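# Zip the suitcase closed along its near side

## Task

Close the suitcase's zipper along the side nearest the robot, keeping the case lying flat and not turned over. It only counts if the zipper stays closed with no robot holding it. Afterwards open the grippers and move them away from the case.

## Robot and tools

Robot: two 6-joint arms, left_arm and right_arm, each ending in a two-finger parallel gripper with a wrist camera. The names do not refer to sides of any image.

Scene frame: the origin is on the table top midway between the arms. +x points out over the table, +z points up, and left_arm sits on the +y side. Bases: left_arm at (+0.024, +0.283, 0), right_arm at (-0.048, -0.258, 0).

Gripper axes: the fingers point along the gripper's +z, and they open and close along its y. The reported end_effector_position lies between the finger pads, about 1 cm short of the fingertips.

Joint ranges in rad, base to gripper: waist -2.618 to 3.054, shoulder 0 to 3.142, elbow 0 to 3.142, wrist pitch -1.571 to 1.571, wrist yaw -1.571 to 1.571, wrist roll -2.094 to 2.094.

The row format, shared by execute_actions and move, is one flat list of 14 numbers, each between -1 and 1. The first 7 are for left_arm: dx, dy, dz, rx, ry, rz, opening. The next 7 are the same for right_arm. Always send all 14, even if one arm stays still. dx to rz are offsets, not poses. They are measured in that gripper's own axes from its pose at the start of the command. 1.0 stands for 0.6 m of travel or 180 degrees of turn. rx, ry, rz together form a single rotation vector. Opening is absolute, not an offset: +1 is fully open (0.094 m) and -1 is closed. A row may carry 12 extra numbers from 0 to 1. These scale joint stiffness, left_arm's 6 joints then right_arm's 6, and they stay in force until changed.

execute_actions(actions): a list of actions run one after another. Each action is a table of up to 15 rows, and each row lasts one control step of 1/30 s. If a table has fewer than 15 rows, its last row repeats to fill the 15. Every row in an action is an offset from the pose measured when that action began, not from the row before. For the first action of a call, that is the last pose reported. An empty list just returns the current state and images.

move(target, speed, blocking): target is one row as above, with offsets from the pose in the latest result. Each gripper goes in a straight line, and both arms finish together, within 0.5 to 10 s. After 10 s it stops even if short. speed is the top path speed in m/s, from 0.002 to 0.5, default 0.25. Turning may go up to twice that value in rad/s. The opening is sent at the start. Moves do not avoid obstacles or the other arm. With blocking=false you get a result after 0.5 s while the arm keeps going. Until a result shows the move has ended, use wait or stop before sending anything else. The move: line reports the ending (done, off_target, moving, held, fault) and any limits. limits=paced means the sent pose was clipped. limits=held means some steps were blocked, and the arm may then speed up sharply. The result also gives each gripper's distance from its target.

wait(seconds): 0 to 10. It lets time pass while the arms keep their last command, and it returns early if a running move finishes. stop(): brakes a running move; the arm needs some distance to halt. zoom_image(camera, region): a closer look at part of a camera's last image. region is [x0, y0, x1, y1] in pixels from the top-left, at most 504 by 504. read_manual(section): returns only licence text. finished_scene(scene): ends the numbered scene for good and reports whether it succeeded.

Control behaviour: at each step the command is clipped to within 70 mm and 16 degrees of the measured pose. Large offsets therefore need several actions. If the arm cannot reach both position and orientation, it favours position. Arms usually settle a centimetre or more low, and repeated zero offsets let them sink further. To hold an arm in place, first send the offset that brings it back to the wanted pose, then send zeros, aiming higher if it still sags. Elbows stop just short of straight. Printed positions get less accurate at long reach.

Results: the state line gives each gripper's position in m and its quat_wxyz in the scene frame. Hand target lines show where the controller is now steering each gripper. grip_measured is the finger opening on the command scale. The last joint value is the opening in metres, with up to about 1 mm of fixed error. Joint torques include offsets and noise. A pose unreachable line means a clearance check altered or blocked that arm's command. FAULT lines mean an arm has stopped. MOTOR HOT appears at 75 °C. At 90 °C that arm halts for 10 s, and at 100 °C it goes limp and falls, so avoid holding loads for long.

Gripping: to hold something, command an opening about 0.03 below grip_measured for a firm grasp, or less below for a lighter one. Pads push roughly 50 to 62 N each, and less on parts thinner than about 2 mm.

Cameras: cam_high and cam_low are 504x504, and cam_left_wrist and cam_right_wrist are 616x616 fisheye. Calibration is supplied, but each camera may be off by a few degrees or millimetres.

Avoid: knocking anything off the table, which fails the task. Avoid letting the arms collide or press on each other, and avoid dropping, slamming or forcing things hard. Finish with the zipper closed and staying closed on its own, and the case flat and upright. Then open both grippers and pull them clear before calling finished_scene.

Each tool is called after "Request:" in YAML: its name, and indented under it one key for each argument.

## Session

Request:
execute_actions:
  actions: []

Scene clock: 0.00 s.
left_arm: end_effector_position=(+0.2570, +0.5257, +0.1482) grip_measured=+1.000 end_effector_quat_wxyz=(+0.400, -0.428, +0.696, +0.415) | right_arm: end_effector_position=(+0.2134, -0.5573, +0.3499) grip_measured=+1.000 end_effector_quat_wxyz=(+0.088, +0.019, +0.741, -0.666)
Joint positions: left_arm=[ 0.366  1.228  0.487  0.171 -0.899 -0.213  0.094] | right_arm=[-0.586  1.306  1.091  0.036  0.984 -1.266  0.094]
Joint velocities: left_arm=[ 0.002  0.022  0.007  0.022 -0.007 -0.007  0.   ] | right_arm=[-0.012 -0.007 -0.002 -0.007  0.007 -0.037  0.   ]
Joint torques (N m, as the arm reports them, + toward a larger angle): no reading
Motor temperatures (°C, as the motors report them): left_arm=[26 28 32 31 29 28] | right_arm=[27 36 32 34 25 25]
Hand target (left_arm): +0.258, +0.527, +0.156; +0.410, -0.434, +0.686, +0.416
Hand target (right_arm): +0.211, -0.556, +0.362; +0.102, +0.033, +0.733, -0.671
Joint stiffness scale: left_arm=[1. 1. 1. 1. 1. 1.] | right_arm=[1. 1. 1. 1. 1. 1.]
camera_calibration (this result's frames):
cam_left_wrist: T_world_to_cam=[[0.814523, -0.37411, -0.44339, 0.0490934], [-0.580131, -0.526603, -0.621399, 0.555747], [-0.0010193, 0.763368, -0.645963, -0.210746], [0, 0, 0, 1]] pos_world=[0.282204, 0.471901, 0.230975]
cam_right_wrist: T_world_to_cam=[[0.10229, -0.115947, 0.987974, -0.432864], [-0.833312, 0.532411, 0.14876, 0.460119], [-0.543257, -0.838507, -0.0421601, -0.228984], [0, 0, 0, 1]] pos_world=[0.303303, -0.487167, 0.349558]

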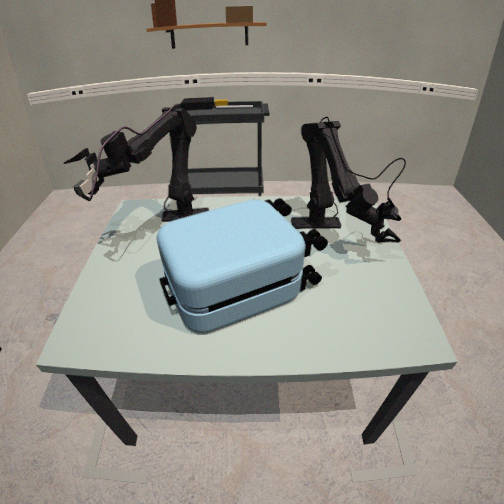

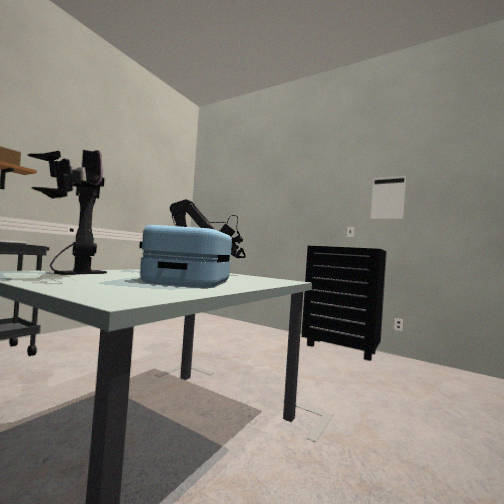

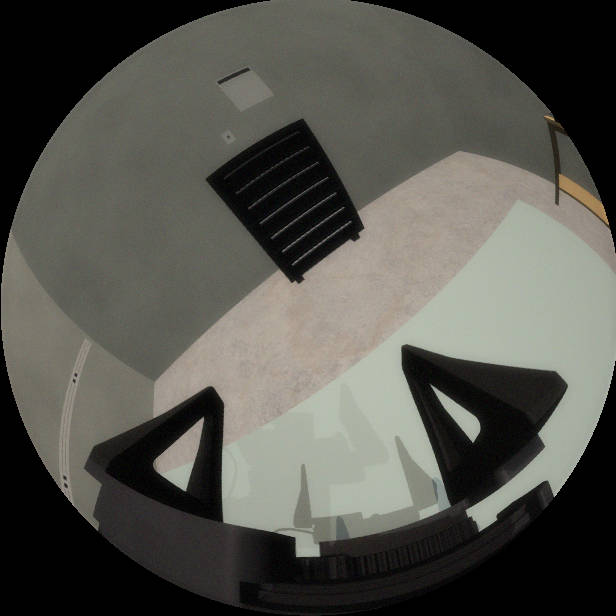

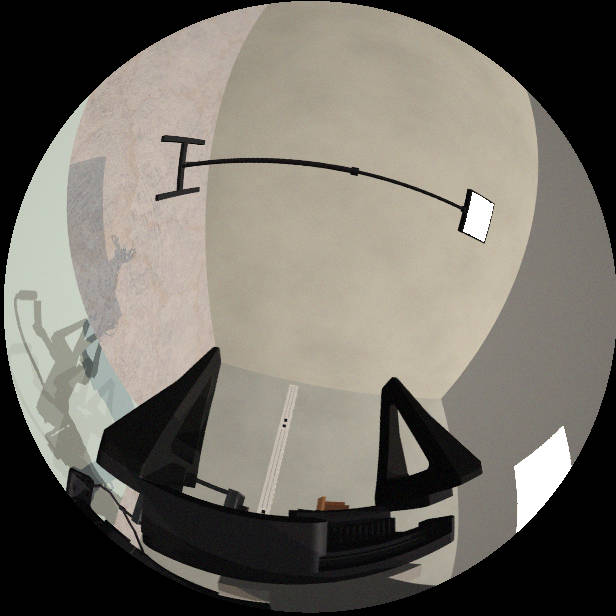

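Request:
zoom_image:
  camera: "cam_high"
  region: [140, 180, 340, 340]

Request:
zoom_image:
  camera: "cam_low"
  region: [120, 200, 260, 300]

Region (140, 180, 340, 340) of cam_high's 504x504 image, scaled by 2.520, with more detail than that image has; it fills the top 403 rows of this view, and the rest is white.

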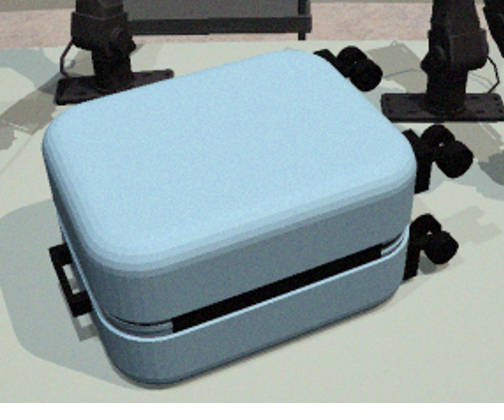

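Region (120, 200, 260, 300) of cam_low's 504x504 image, scaled by 3.600, with more detail than that image has; it fills the top 360 rows of this view, and the rest is white.

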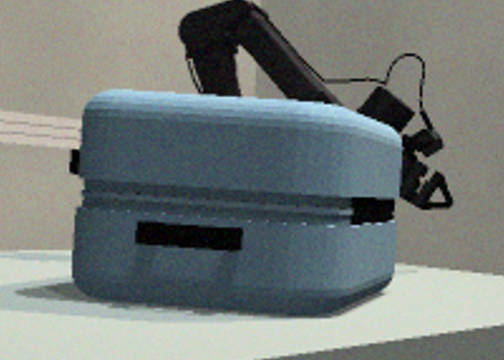

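Request:
move:
  target: [-0.014, 0.019, -0.654, 0.613, -0.008, 0.343, -1, -0.035, 0.319, -0.343, -0.4316, -0.3089, 0.2482, -0.62]
  speed: 0.3

Scene clock: 77.03 s.
left_arm: end_effector_position=(+0.1715, +0.1776, +0.2877) grip_measured=-0.995 end_effector_quat_wxyz=(+0.335, +0.417, +0.826, -0.175) | right_arm: end_effector_position=(+0.2366, -0.3308, +0.1811) grip_measured=-0.617 end_effector_quat_wxyz=(+0.581, -0.063, +0.809, +0.055)
Joint positions: left_arm=[-0.081  0.834  1.283 -1.46   0.568  0.694  0.   ] | right_arm=[-0.832  0.853  0.427 -0.065 -0.831 -0.359  0.018]
Joint velocities: left_arm=[ 0.007 -0.002  0.002  0.022 -0.007 -0.037  0.   ] | right_arm=[ 0.017 -0.002 -0.012 -0.022  0.037  0.051 -0.   ]
Joint torques (N m, as the arm reports them, + toward a larger angle): left_arm=[-0.61  2.15  8.83  1.06  0.53 -0.09] | right_arm=[-0.86 -2.05  6.4   1.94 -0.47  0.07]
Motor temperatures (°C, as the motors report them): left_arm=[26 28 34 35 29 28] | right_arm=[27 37 34 37 24 25]
Hand target (left_arm): +0.171, +0.173, +0.295; +0.338, +0.421, +0.821, -0.187
Hand target (right_arm): +0.236, -0.330, +0.185; +0.590, -0.066, +0.803, +0.056
Off the commanded pose (left_arm): 0.008 m, 1 deg.
Off the commanded pose (right_arm): 0.005 m, 3 deg.
Joint stiffness scale: left_arm=[1. 1. 1. 1. 1. 1.] | right_arm=[1. 1. 1. 1. 1. 1.]
move: off_target (right_arm)
camera_calibration (this result's frames):
cam_left_wrist: T_world_to_cam=[[-0.900033, -0.412156, -0.141662, 0.264412], [-0.345852, 0.873236, -0.343286, 0.0407195], [0.265192, -0.259974, -0.928486, 0.362371], [0, 0, 0, 1]] pos_world=[0.155965, 0.167628, 0.387892]
cam_right_wrist: T_world_to_cam=[[0.264754, -0.942131, 0.205657, -0.412325], [-0.790129, -0.3342, -0.513816, 0.207044], [0.552813, -0.0264601, -0.832885, 0.118892], [0, 0, 0, 1]] pos_world=[0.207031, -0.316124, 0.290203]

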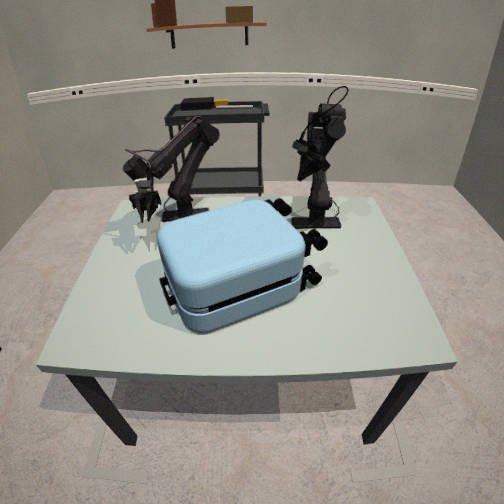

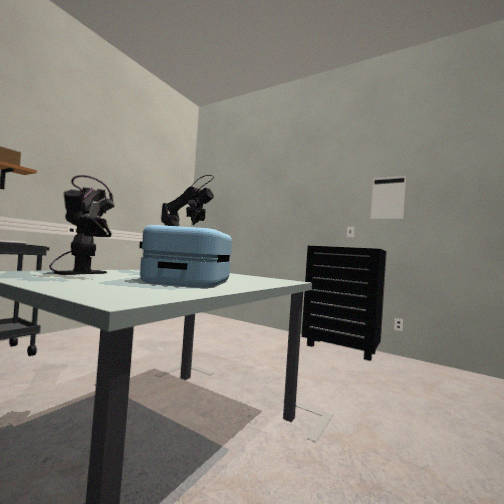

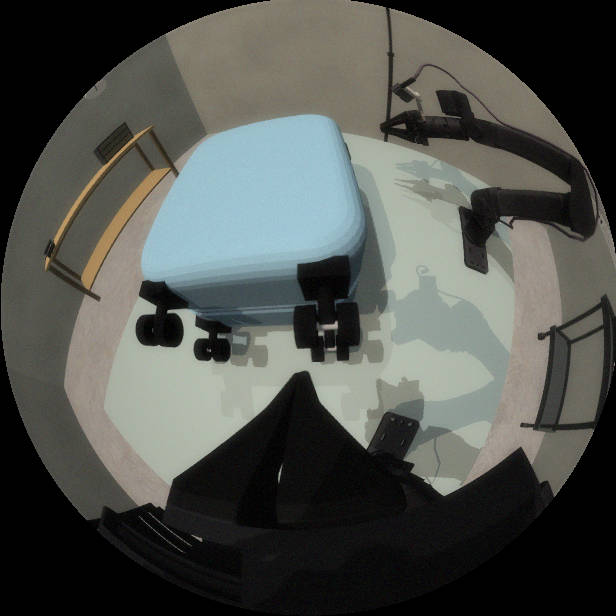

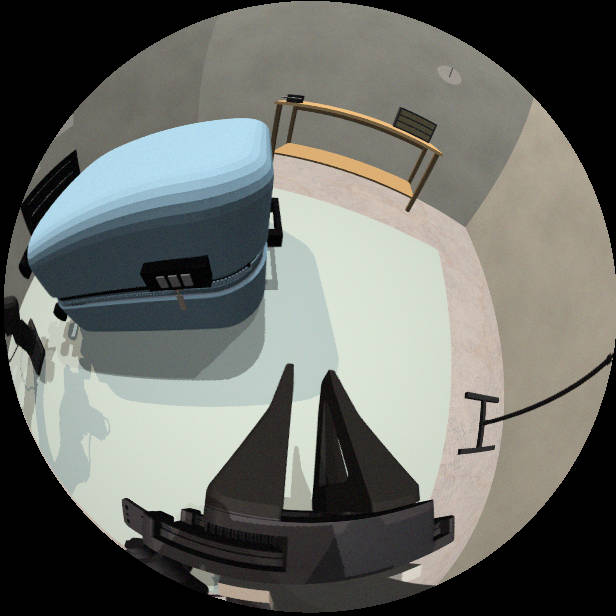

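Request:
zoom_image:
  camera: "cam_right_wrist"
  region: [40, 230, 280, 340]

Request:
zoom_image:
  camera: "cam_right_wrist"
  region: [130, 250, 230, 320]

Request:
zoom_image:
  camera: "cam_left_wrist"
  region: [260, 230, 400, 380]

Region (40, 230, 280, 340) of cam_right_wrist's 616x616 image, scaled by 2.100, with more detail than that image has; it fills the top 231 rows of this view, and the rest is white.

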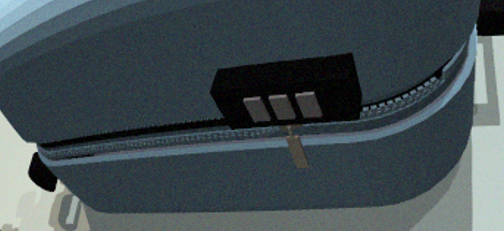

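Region (130, 250, 230, 320) of cam_right_wrist's 616x616 image, scaled by 5.040, with more detail than that image has; it fills the top 353 rows of this view, and the rest is white.

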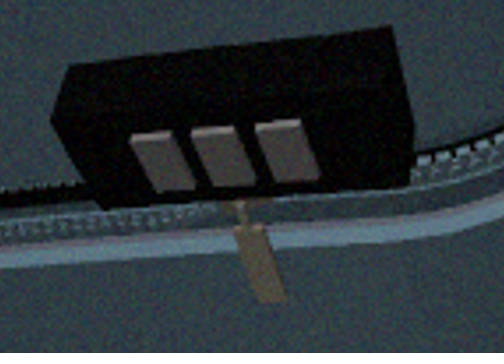

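Region (260, 230, 400, 380) of cam_left_wrist's 616x616 image, scaled by 3.360, with more detail than that image has; it fills the left 470 columns of this view, and the rest is white.

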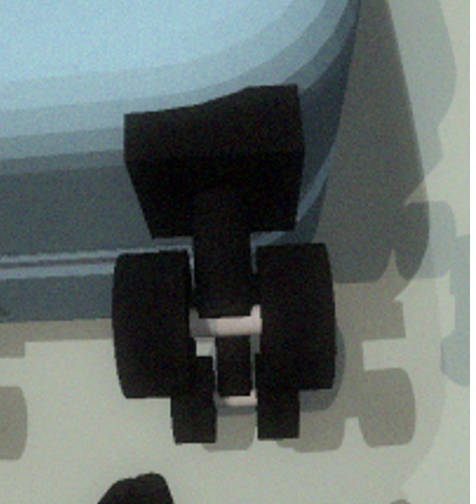

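Request:
move:
  target: [-0.0535, -0.0368, 0.141, 0.0246, 0.0248, 0.0316, -1, 0.0803, 0.193, 0.063, -0.0623, 0.0362, -0.0302, -0.62]
  speed: 0.15

Request:
zoom_image:
  camera: "cam_right_wrist"
  region: [230, 220, 400, 390]

Request:
zoom_image:
  camera: "cam_left_wrist"
  region: [220, 260, 400, 420]

Scene clock: 153.43 s.
left_arm: end_effector_position=(+0.1987, +0.1006, +0.2528) grip_measured=-0.995 end_effector_quat_wxyz=(+0.297, +0.473, +0.810, -0.182) | right_arm: end_effector_position=(+0.2354, -0.2140, +0.1214) grip_measured=-0.617 end_effector_quat_wxyz=(+0.520, -0.155, +0.833, +0.108)
Joint positions: left_arm=[-0.608  0.978  1.172 -1.113  0.306  0.353  0.   ] | right_arm=[-0.247  0.783  0.256  0.017 -0.466 -0.224  0.018]
Joint velocities: left_arm=[ 0.012 -0.027  0.002  0.051  0.037  0.037 -0.001] | right_arm=[ 0.002  0.002 -0.002  0.081  0.037 -0.081 -0.   ]
Joint torques (N m, as the arm reports them, + toward a larger angle): left_arm=[-0.56 -0.23  6.96  1.56  0.1  -0.1 ] | right_arm=[ 1.15 -1.56  6.68  2.13 -0.08  0.06]
Motor temperatures (°C, as the motors report them): left_arm=[26 28 34 33 29 28] | right_arm=[27 35 34 38 25 25]
Hand target (left_arm): +0.201, +0.097, +0.252; +0.298, +0.473, +0.809, -0.183
Hand target (right_arm): +0.237, -0.212, +0.126; +0.530, -0.157, +0.826, +0.107
Off the commanded pose (left_arm): 0.005 m, 1 deg.
Off the commanded pose (right_arm): 0.005 m, 1 deg.
Joint stiffness scale: left_arm=[1. 1. 1. 1. 1. 1.] | right_arm=[1. 1. 1. 1. 1. 1.]
move: done
camera_calibration (this result's frames):
cam_left_wrist: T_world_to_cam=[[-0.948718, -0.29048, -0.124725, 0.245342], [-0.246156, 0.926358, -0.285078, 0.0655062], [0.19835, -0.239756, -0.950355, 0.319535], [0, 0, 0, 1]] pos_world=[0.185505, 0.0871953, 0.352946]
cam_right_wrist: T_world_to_cam=[[0.482506, -0.855692, 0.187029, -0.320168], [-0.756227, -0.514715, -0.403968, 0.154546], [0.441939, 0.0534801, -0.89545, 0.123734], [0, 0, 0, 1]] pos_world=[0.216672, -0.201035, 0.23311]

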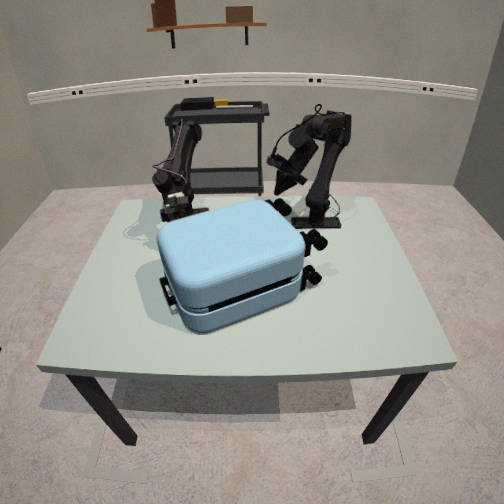

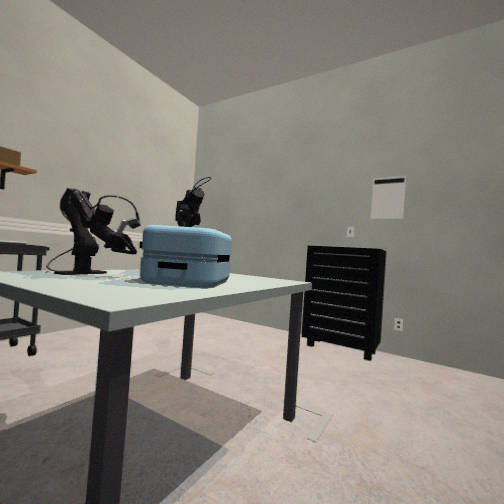

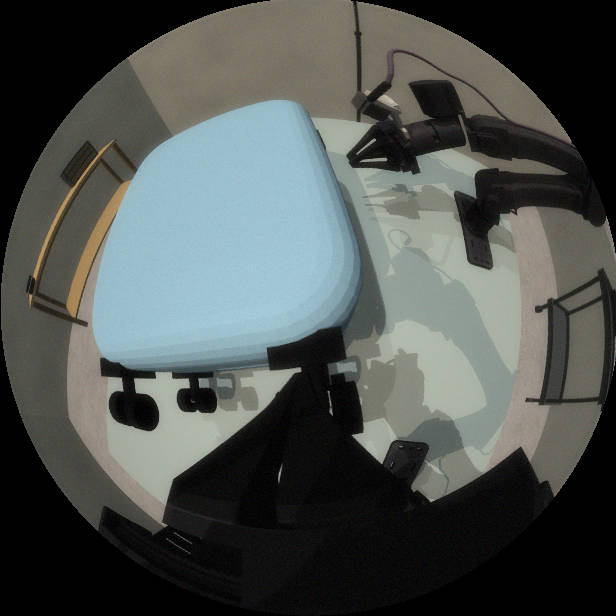

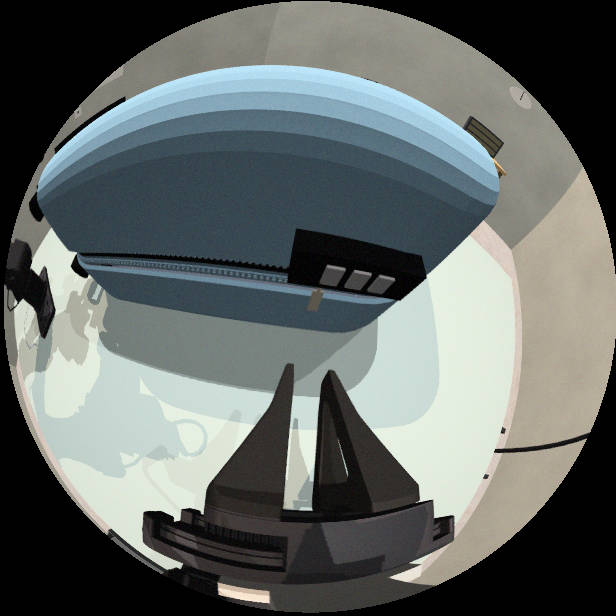

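Region (230, 220, 400, 390) of cam_right_wrist's 616x616 image, scaled by 2.965, with more detail than that image has.

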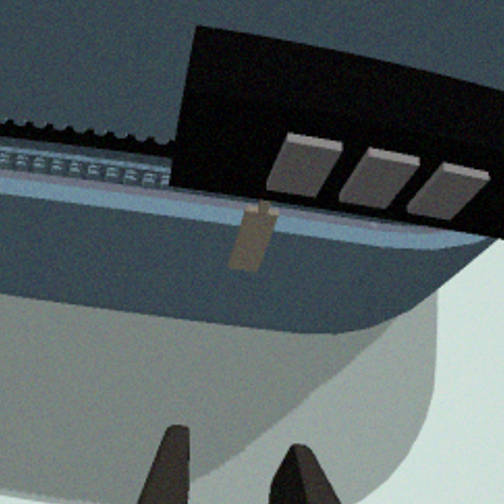

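Region (220, 260, 400, 420) of cam_left_wrist's 616x616 image, scaled by 2.800, with more detail than that image has.

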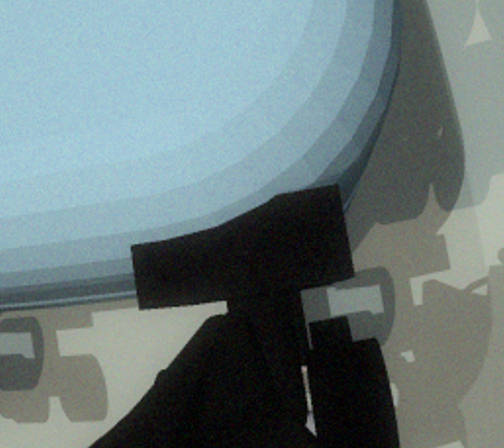

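Request:
move:
  target: [0.008, 0.003, 0.057, 0, 0, 0, -1, 0.0005, -0.005, 0.054, -0.0097, -0.072, -0.0098, -0.62]
  speed: 0.06

Request:
zoom_image:
  camera: "cam_right_wrist"
  region: [240, 270, 390, 400]

Request:
zoom_image:
  camera: "cam_left_wrist"
  region: [220, 260, 400, 420]

Scene clock: 192.70 s.
left_arm: end_effector_position=(+0.2041, +0.0910, +0.2292) grip_measured=-0.995 end_effector_quat_wxyz=(+0.296, +0.471, +0.811, -0.182) | right_arm: end_effector_position=(+0.2657, -0.2091, +0.1099) grip_measured=-0.617 end_effector_quat_wxyz=(+0.612, -0.160, +0.765, +0.122)
Joint positions: left_arm=[-0.641  0.978  1.071 -1.004  0.284  0.322  0.   ] | right_arm=[-0.247  1.243  0.079  0.906 -0.523 -0.141  0.018]
Joint velocities: left_arm=[-0.027  0.007 -0.007 -0.095  0.007 -0.037 -0.   ] | right_arm=[-0.007  0.012  0.002  0.007  0.051  0.037  0.001]
Joint torques (N m, as the arm reports them, + toward a larger angle): left_arm=[-0.64  0.18  5.83  1.79  0.11 -0.09] | right_arm=[ 0.3  -1.03  4.08  2.23 -0.28  0.07]
Motor temperatures (°C, as the motors report them): left_arm=[26 28 34 35 29 28] | right_arm=[26 35 34 39 24 25]
Hand target (left_arm): +0.208, +0.085, +0.224; +0.296, +0.472, +0.810, -0.183
Hand target (right_arm): +0.263, -0.206, +0.107; +0.609, -0.162, +0.765, +0.131
Off the commanded pose (left_arm): 0.010 m, 0 deg.
Off the commanded pose (right_arm): 0.005 m, 1 deg.
Joint stiffness scale: left_arm=[1. 1. 1. 1. 1. 1.] | right_arm=[1. 1. 1. 1. 1. 1.]
move: done
camera_calibration (this result's frames):
cam_left_wrist: T_world_to_cam=[[-0.947949, -0.293591, -0.12328, 0.244528], [-0.249748, 0.925691, -0.284117, 0.0695865], [0.197534, -0.23854, -0.950831, 0.29393], [0, 0, 0, 1]] pos_world=[0.191118, 0.0774896, 0.329394]
cam_right_wrist: T_world_to_cam=[[0.456589, -0.856665, 0.240106, -0.327583], [-0.632453, -0.502346, -0.58962, 0.165438], [0.625724, 0.117358, -0.771166, 0.0506826], [0, 0, 0, 1]] pos_world=[0.22249, -0.20347, 0.215285]

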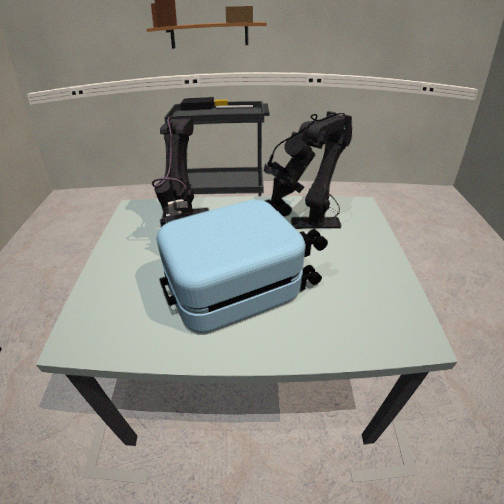

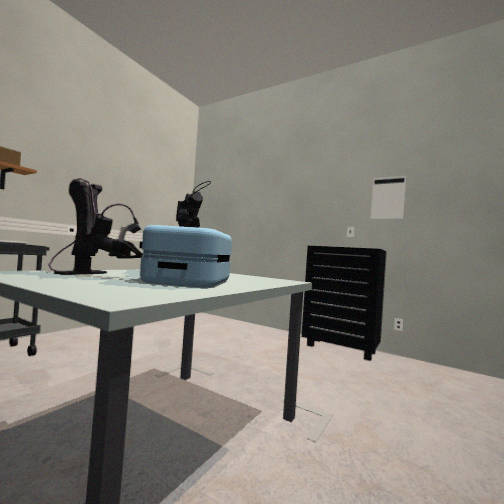

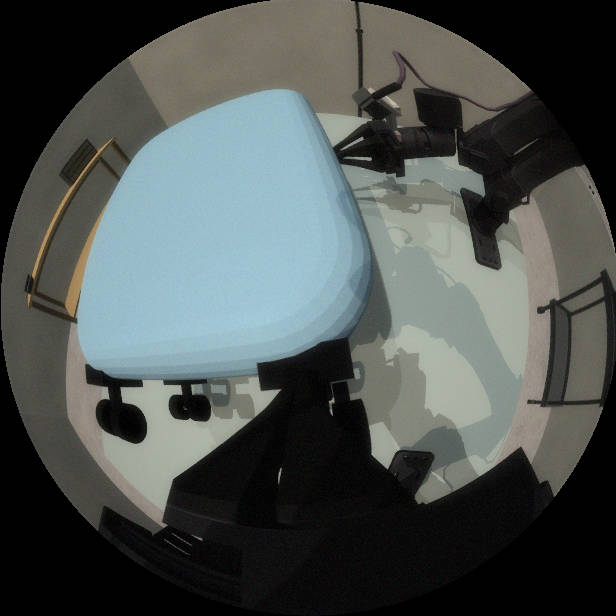

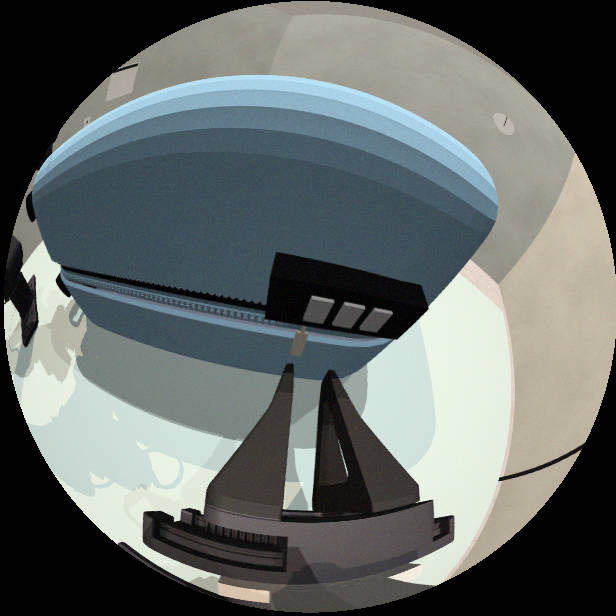

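Region (240, 270, 390, 400) of cam_right_wrist's 616x616 image, scaled by 3.360, with more detail than that image has; it fills the top 437 rows of this view, and the rest is white.

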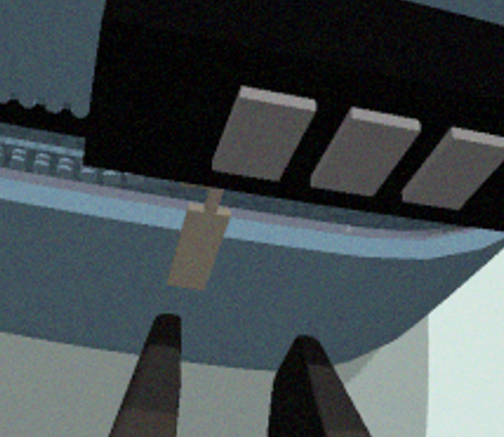

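Region (220, 260, 400, 420) of cam_left_wrist's 616x616 image, scaled by 2.800, with more detail than that image has.

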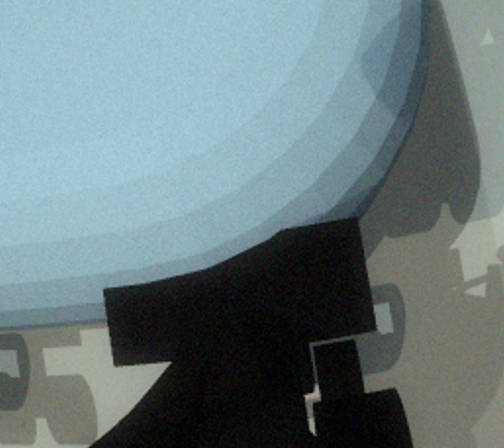

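Request:
move:
  target: [-0.012, 0.002, 0.032, 0, 0, 0, -1, 0.016, 0.012, 0.02, 0, 0, 0, -0.62]
  speed: 0.03

Request:
zoom_image:
  camera: "cam_right_wrist"
  region: [240, 270, 390, 400]

Scene clock: 211.83 s.
left_arm: end_effector_position=(+0.2040, +0.0906, +0.2285) grip_measured=-0.995 end_effector_quat_wxyz=(+0.296, +0.467, +0.815, -0.175) | right_arm: end_effector_position=(+0.2736, -0.2017, +0.1016) grip_measured=-0.617 end_effector_quat_wxyz=(+0.615, -0.161, +0.763, +0.119)
Joint positions: left_arm=[-0.662  0.978  1.071 -1.002  0.255  0.299  0.   ] | right_arm=[-0.191  1.389  0.079  1.065 -0.466 -0.128  0.018]
Joint velocities: left_arm=[-0.002 -0.007 -0.017 -0.007  0.051 -0.022  0.   ] | right_arm=[-0.002 -0.002  0.002  0.037 -0.037 -0.037 -0.   ]
Joint torques (N m, as the arm reports them, + toward a larger angle): left_arm=[-1.02  2.24  5.11  2.21  0.19 -0.11] | right_arm=[ 1.17 -1.67  3.27  2.24  0.01  0.06]
Motor temperatures (°C, as the motors report them): left_arm=[26 28 33 36 29 28] | right_arm=[26 35 33 39 24 25]
Hand target (left_arm): +0.212, +0.077, +0.219; +0.296, +0.471, +0.811, -0.182
Hand target (right_arm): +0.272, -0.199, +0.098; +0.612, -0.160, +0.765, +0.123
Off the commanded pose (left_arm): 0.020 m, 1 deg.
Off the commanded pose (right_arm): 0.005 m, 1 deg.
Joint stiffness scale: left_arm=[1. 1. 1. 1. 1. 1.] | right_arm=[1. 1. 1. 1. 1. 1.]
move: off_target (left_arm)
camera_calibration (this result's frames):
cam_left_wrist: T_world_to_cam=[[-0.943231, -0.306713, -0.127447, 0.245439], [-0.263312, 0.924411, -0.275918, 0.0707962], [0.202441, -0.226696, -0.952694, 0.291443], [0, 0, 0, 1]] pos_world=[0.191147, 0.0759036, 0.32847]
cam_right_wrist: T_world_to_cam=[[0.452195, -0.857128, 0.246682, -0.322385], [-0.629586, -0.50265, -0.592422, 0.168713], [0.631777, 0.112582, -0.766931, 0.0353368], [0, 0, 0, 1]] pos_world=[0.229675, -0.195499, 0.206577]

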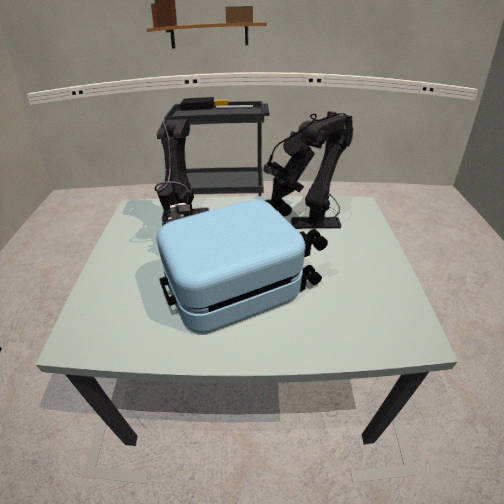

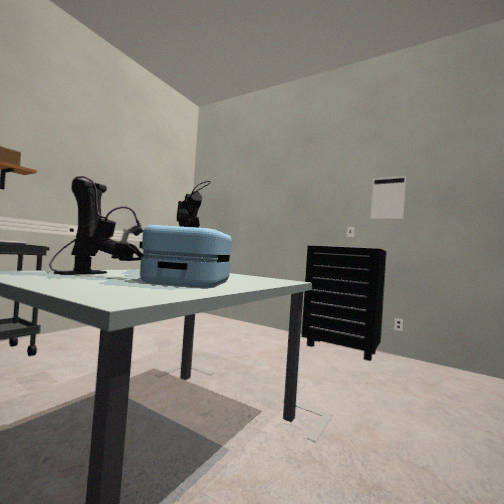

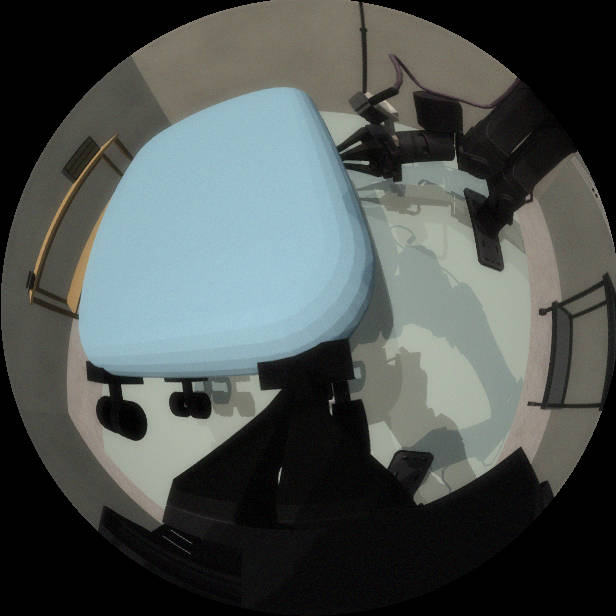

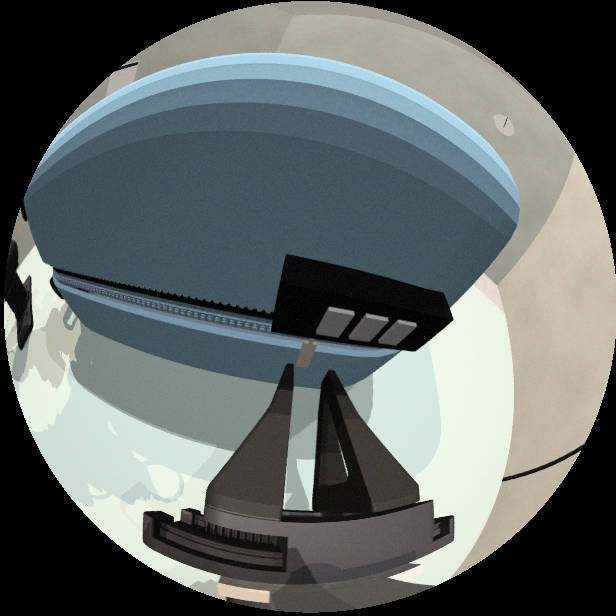

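Region (240, 270, 390, 400) of cam_right_wrist's 616x616 image, scaled by 3.360, with more detail than that image has; it fills the top 437 rows of this view, and the rest is white.

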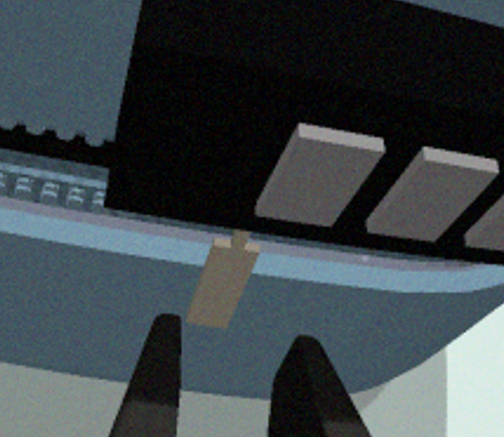

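Request:
execute_actions:
  actions:
    - [[-0.01,0,0.029,0,0,0,-1,0.005,0.004,0.002,0,0,0,-0.62],[-0.01,0,0.029,0,0,0,-1,0.005,0.004,0.004,0,0,0,-0.62],[-0.01,0,0.029,0,0,0,-1,0.005,0.004,0.006,0,0,0,-0.62],[-0.01,0,0.029,0,0,0,-1,0.006,0.004,0.008,0,0,0,-0.62],[-0.01,0,0.029,0,0,0,-1,0.006,0.004,0.010,0,0,0,-0.62],[-0.01,0,0.029,0,0,0,-1,0.006,0.004,0.012,0,0,0,-0.62],[-0.01,0,0.029,0,0,0,-1,0.006,0.004,0.014,0,0,0,-0.62],[-0.01,0,0.029,0,0,0,-1,0.007,0.004,0.016,0,0,0,-0.62],[-0.01,0,0.029,0,0,0,-1,0.007,0.004,0.018,0,0,0,-0.62],[-0.01,0,0.029,0,0,0,-1,0.007,0.004,0.020,0,0,0,-0.62],[-0.01,0,0.029,0,0,0,-1,0.007,0.004,0.022,0,0,0,-0.62],[-0.01,0,0.029,0,0,0,-1,0.007,0.004,0.024,0,0,0,-0.62],[-0.01,0,0.029,0,0,0,-1,0.007,0.004,0.026,0,0,0,-0.62],[-0.01,0,0.029,0,0,0,-1,0.007,0.004,0.028,0,0,0,-0.62]]

Request:
wait:
  seconds: 0.3

Request:
zoom_image:
  camera: "cam_right_wrist"
  region: [240, 290, 390, 420]

Scene clock: 222.43 s.
left_arm: end_effector_position=(+0.2040, +0.0878, +0.2290) grip_measured=-0.995 end_effector_quat_wxyz=(+0.299, +0.464, +0.816, -0.173) | right_arm: end_effector_position=(+0.2756, -0.1952, +0.0827) grip_measured=-0.617 end_effector_quat_wxyz=(+0.597, -0.160, +0.776, +0.123)
Joint positions: left_arm=[-0.684  0.978  1.069 -0.99   0.235  0.276  0.   ] | right_arm=[-0.153  1.506  0.082  1.137 -0.432 -0.123  0.018]
Joint velocities: left_arm=[-0.027  0.002 -0.002 -0.081 -0.007 -0.037  0.001] | right_arm=[ 0.066  0.168  0.061  0.081  0.066 -0.022 -0.001]
Joint torques (N m, as the arm reports them, + toward a larger angle): left_arm=[-0.8   1.89  5.19  2.06  0.11 -0.11] | right_arm=[ 1.02 -2.54  6.03  2.34  0.01  0.06]
Motor temperatures (°C, as the motors report them): left_arm=[26 28 33 37 29 28] | right_arm=[26 35 33 39 24 25]
Hand target (left_arm): +0.211, +0.078, +0.219; +0.296, +0.466, +0.815, -0.176
Hand target (right_arm): +0.286, -0.193, +0.094; +0.614, -0.161, +0.763, +0.120
Off the commanded pose (left_arm): 0.017 m, 1 deg.
Off the commanded pose (right_arm): 0.016 m, 3 deg.
Joint stiffness scale: left_arm=[1. 1. 1. 1. 1. 1.] | right_arm=[1. 1. 1. 1. 1. 1.]
camera_calibration (this result's frames):
cam_left_wrist: T_world_to_cam=[[-0.940171, -0.313856, -0.13256, 0.245791], [-0.268648, 0.922213, -0.278122, 0.075301], [0.209538, -0.22587, -0.951355, 0.289542], [0, 0, 0, 1]] pos_world=[0.190645, 0.0730985, 0.328982]
cam_right_wrist: T_world_to_cam=[[0.46654, -0.854808, 0.227251, -0.314947], [-0.653717, -0.506306, -0.562412, 0.165449], [0.595814, 0.11383, -0.795015, 0.0313615], [0, 0, 0, 1]] pos_world=[0.236406, -0.189021, 0.189555]

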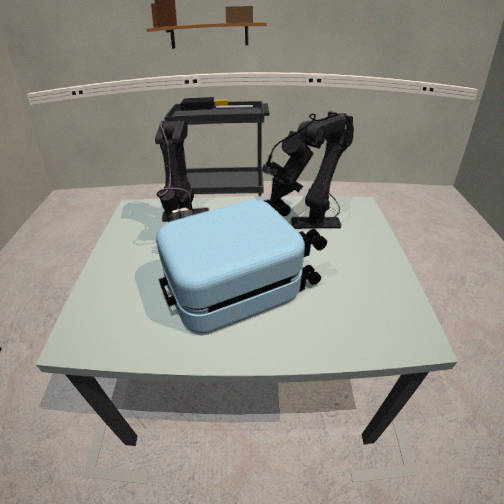

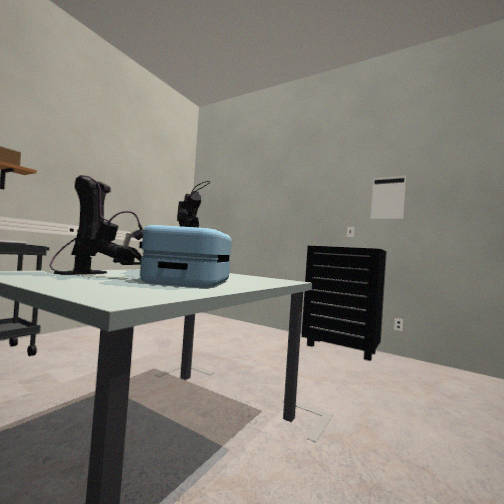

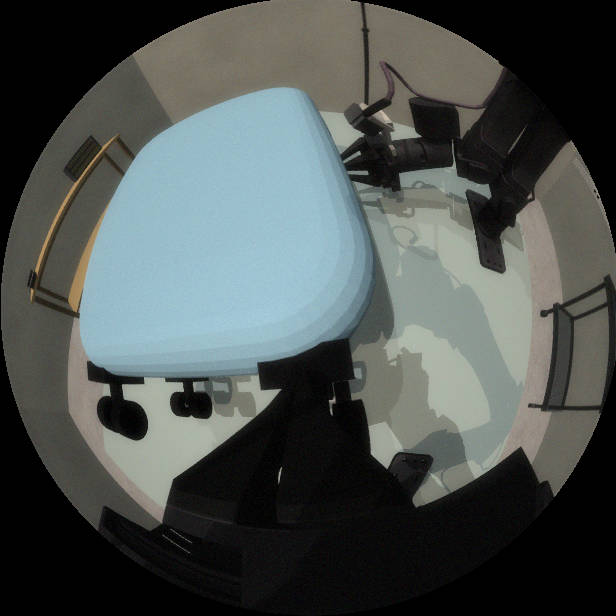

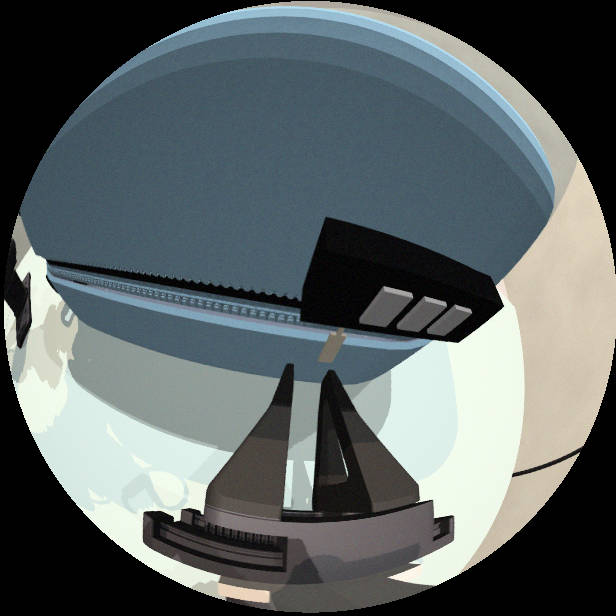

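Scene clock: 222.73 s.
left_arm: end_effector_position=(+0.2040, +0.0878, +0.2290) grip_measured=-0.995 end_effector_quat_wxyz=(+0.299, +0.464, +0.816, -0.173) | right_arm: end_effector_position=(+0.2786, -0.1959, +0.0864) grip_measured=-0.617 end_effector_quat_wxyz=(+0.603, -0.159, +0.772, +0.120)
Joint positions: left_arm=[-0.684  0.978  1.069 -0.99   0.235  0.276  0.   ] | right_arm=[-0.151  1.513  0.088  1.156 -0.424 -0.12   0.018]
Joint velocities: left_arm=[ 0.012 -0.007 -0.002  0.037 -0.037 -0.037 -0.   ] | right_arm=[-0.007  0.007 -0.017  0.051  0.007  0.007  0.001]
Joint torques (N m, as the arm reports them, + toward a larger angle): left_arm=[-0.94  1.75  5.22  2.05  0.12 -0.08] | right_arm=[ 1.14 -2.39  5.94  2.28  0.    0.07]
Motor temperatures (°C, as the motors report them): left_arm=[26 28 33 37 29 28] | right_arm=[26 35 33 39 24 25]
Hand target (left_arm): +0.211, +0.078, +0.219; +0.296, +0.466, +0.815, -0.176
Hand target (right_arm): +0.286, -0.193, +0.094; +0.614, -0.161, +0.763, +0.120
Off the commanded pose (left_arm): 0.017 m, 1 deg.
Off the commanded pose (right_arm): 0.011 m, 2 deg.
Joint stiffness scale: left_arm=[1. 1. 1. 1. 1. 1.] | right_arm=[1. 1. 1. 1. 1. 1.]
wait: 0.30 s; no rest
camera_calibration (this result's frames):
cam_left_wrist: T_world_to_cam=[[-0.940045, -0.314435, -0.132079, 0.245706], [-0.269302, 0.921987, -0.278237, 0.0754807], [0.209263, -0.225986, -0.951388, 0.289616], [0, 0, 0, 1]] pos_world=[0.190696, 0.0731157, 0.328992]
cam_right_wrist: T_world_to_cam=[[0.457534, -0.857497, 0.235293, -0.316514], [-0.647459, -0.502647, -0.572838, 0.169069], [0.609476, 0.10975, -0.785172, 0.0271313], [0, 0, 0, 1]] pos_world=[0.237745, -0.189406, 0.192626]

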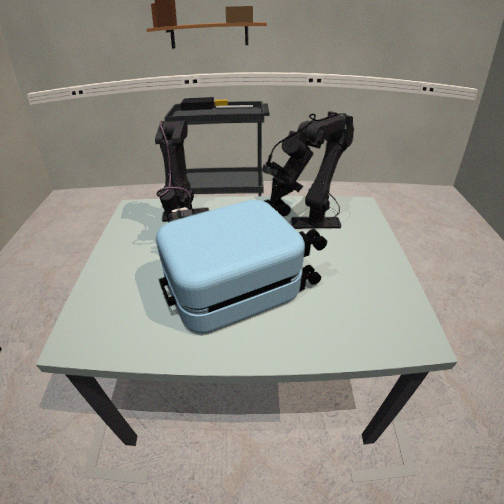

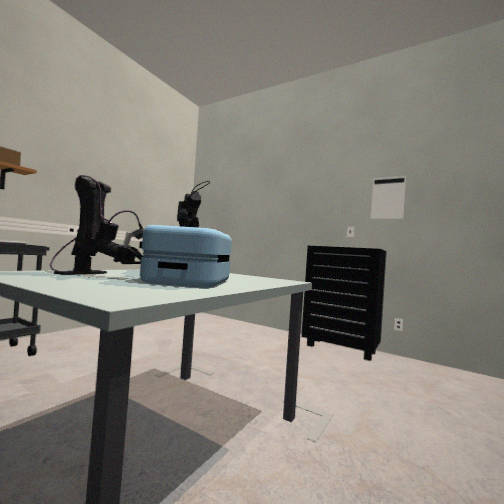

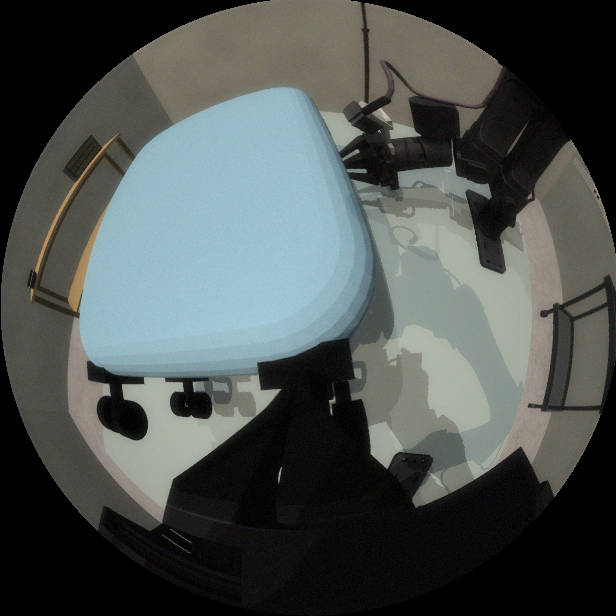

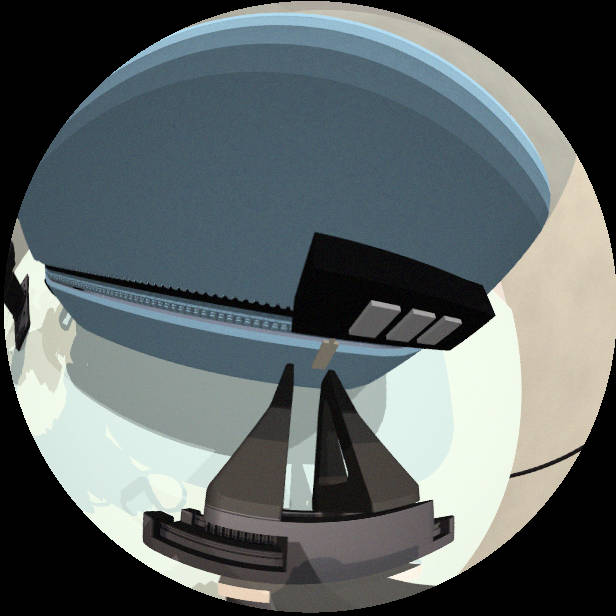

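Region (240, 290, 390, 420) of cam_right_wrist's 616x616 image, scaled by 3.360, with more detail than that image has; it fills the top 437 rows of this view, and the rest is white.

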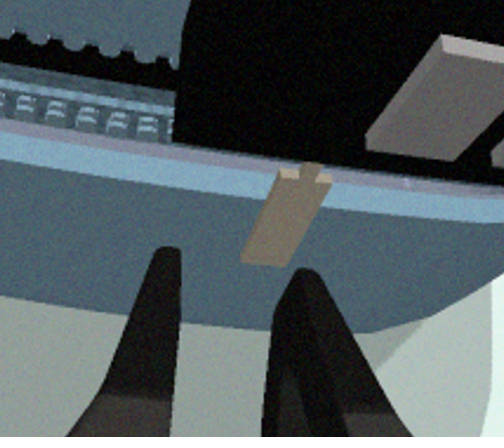

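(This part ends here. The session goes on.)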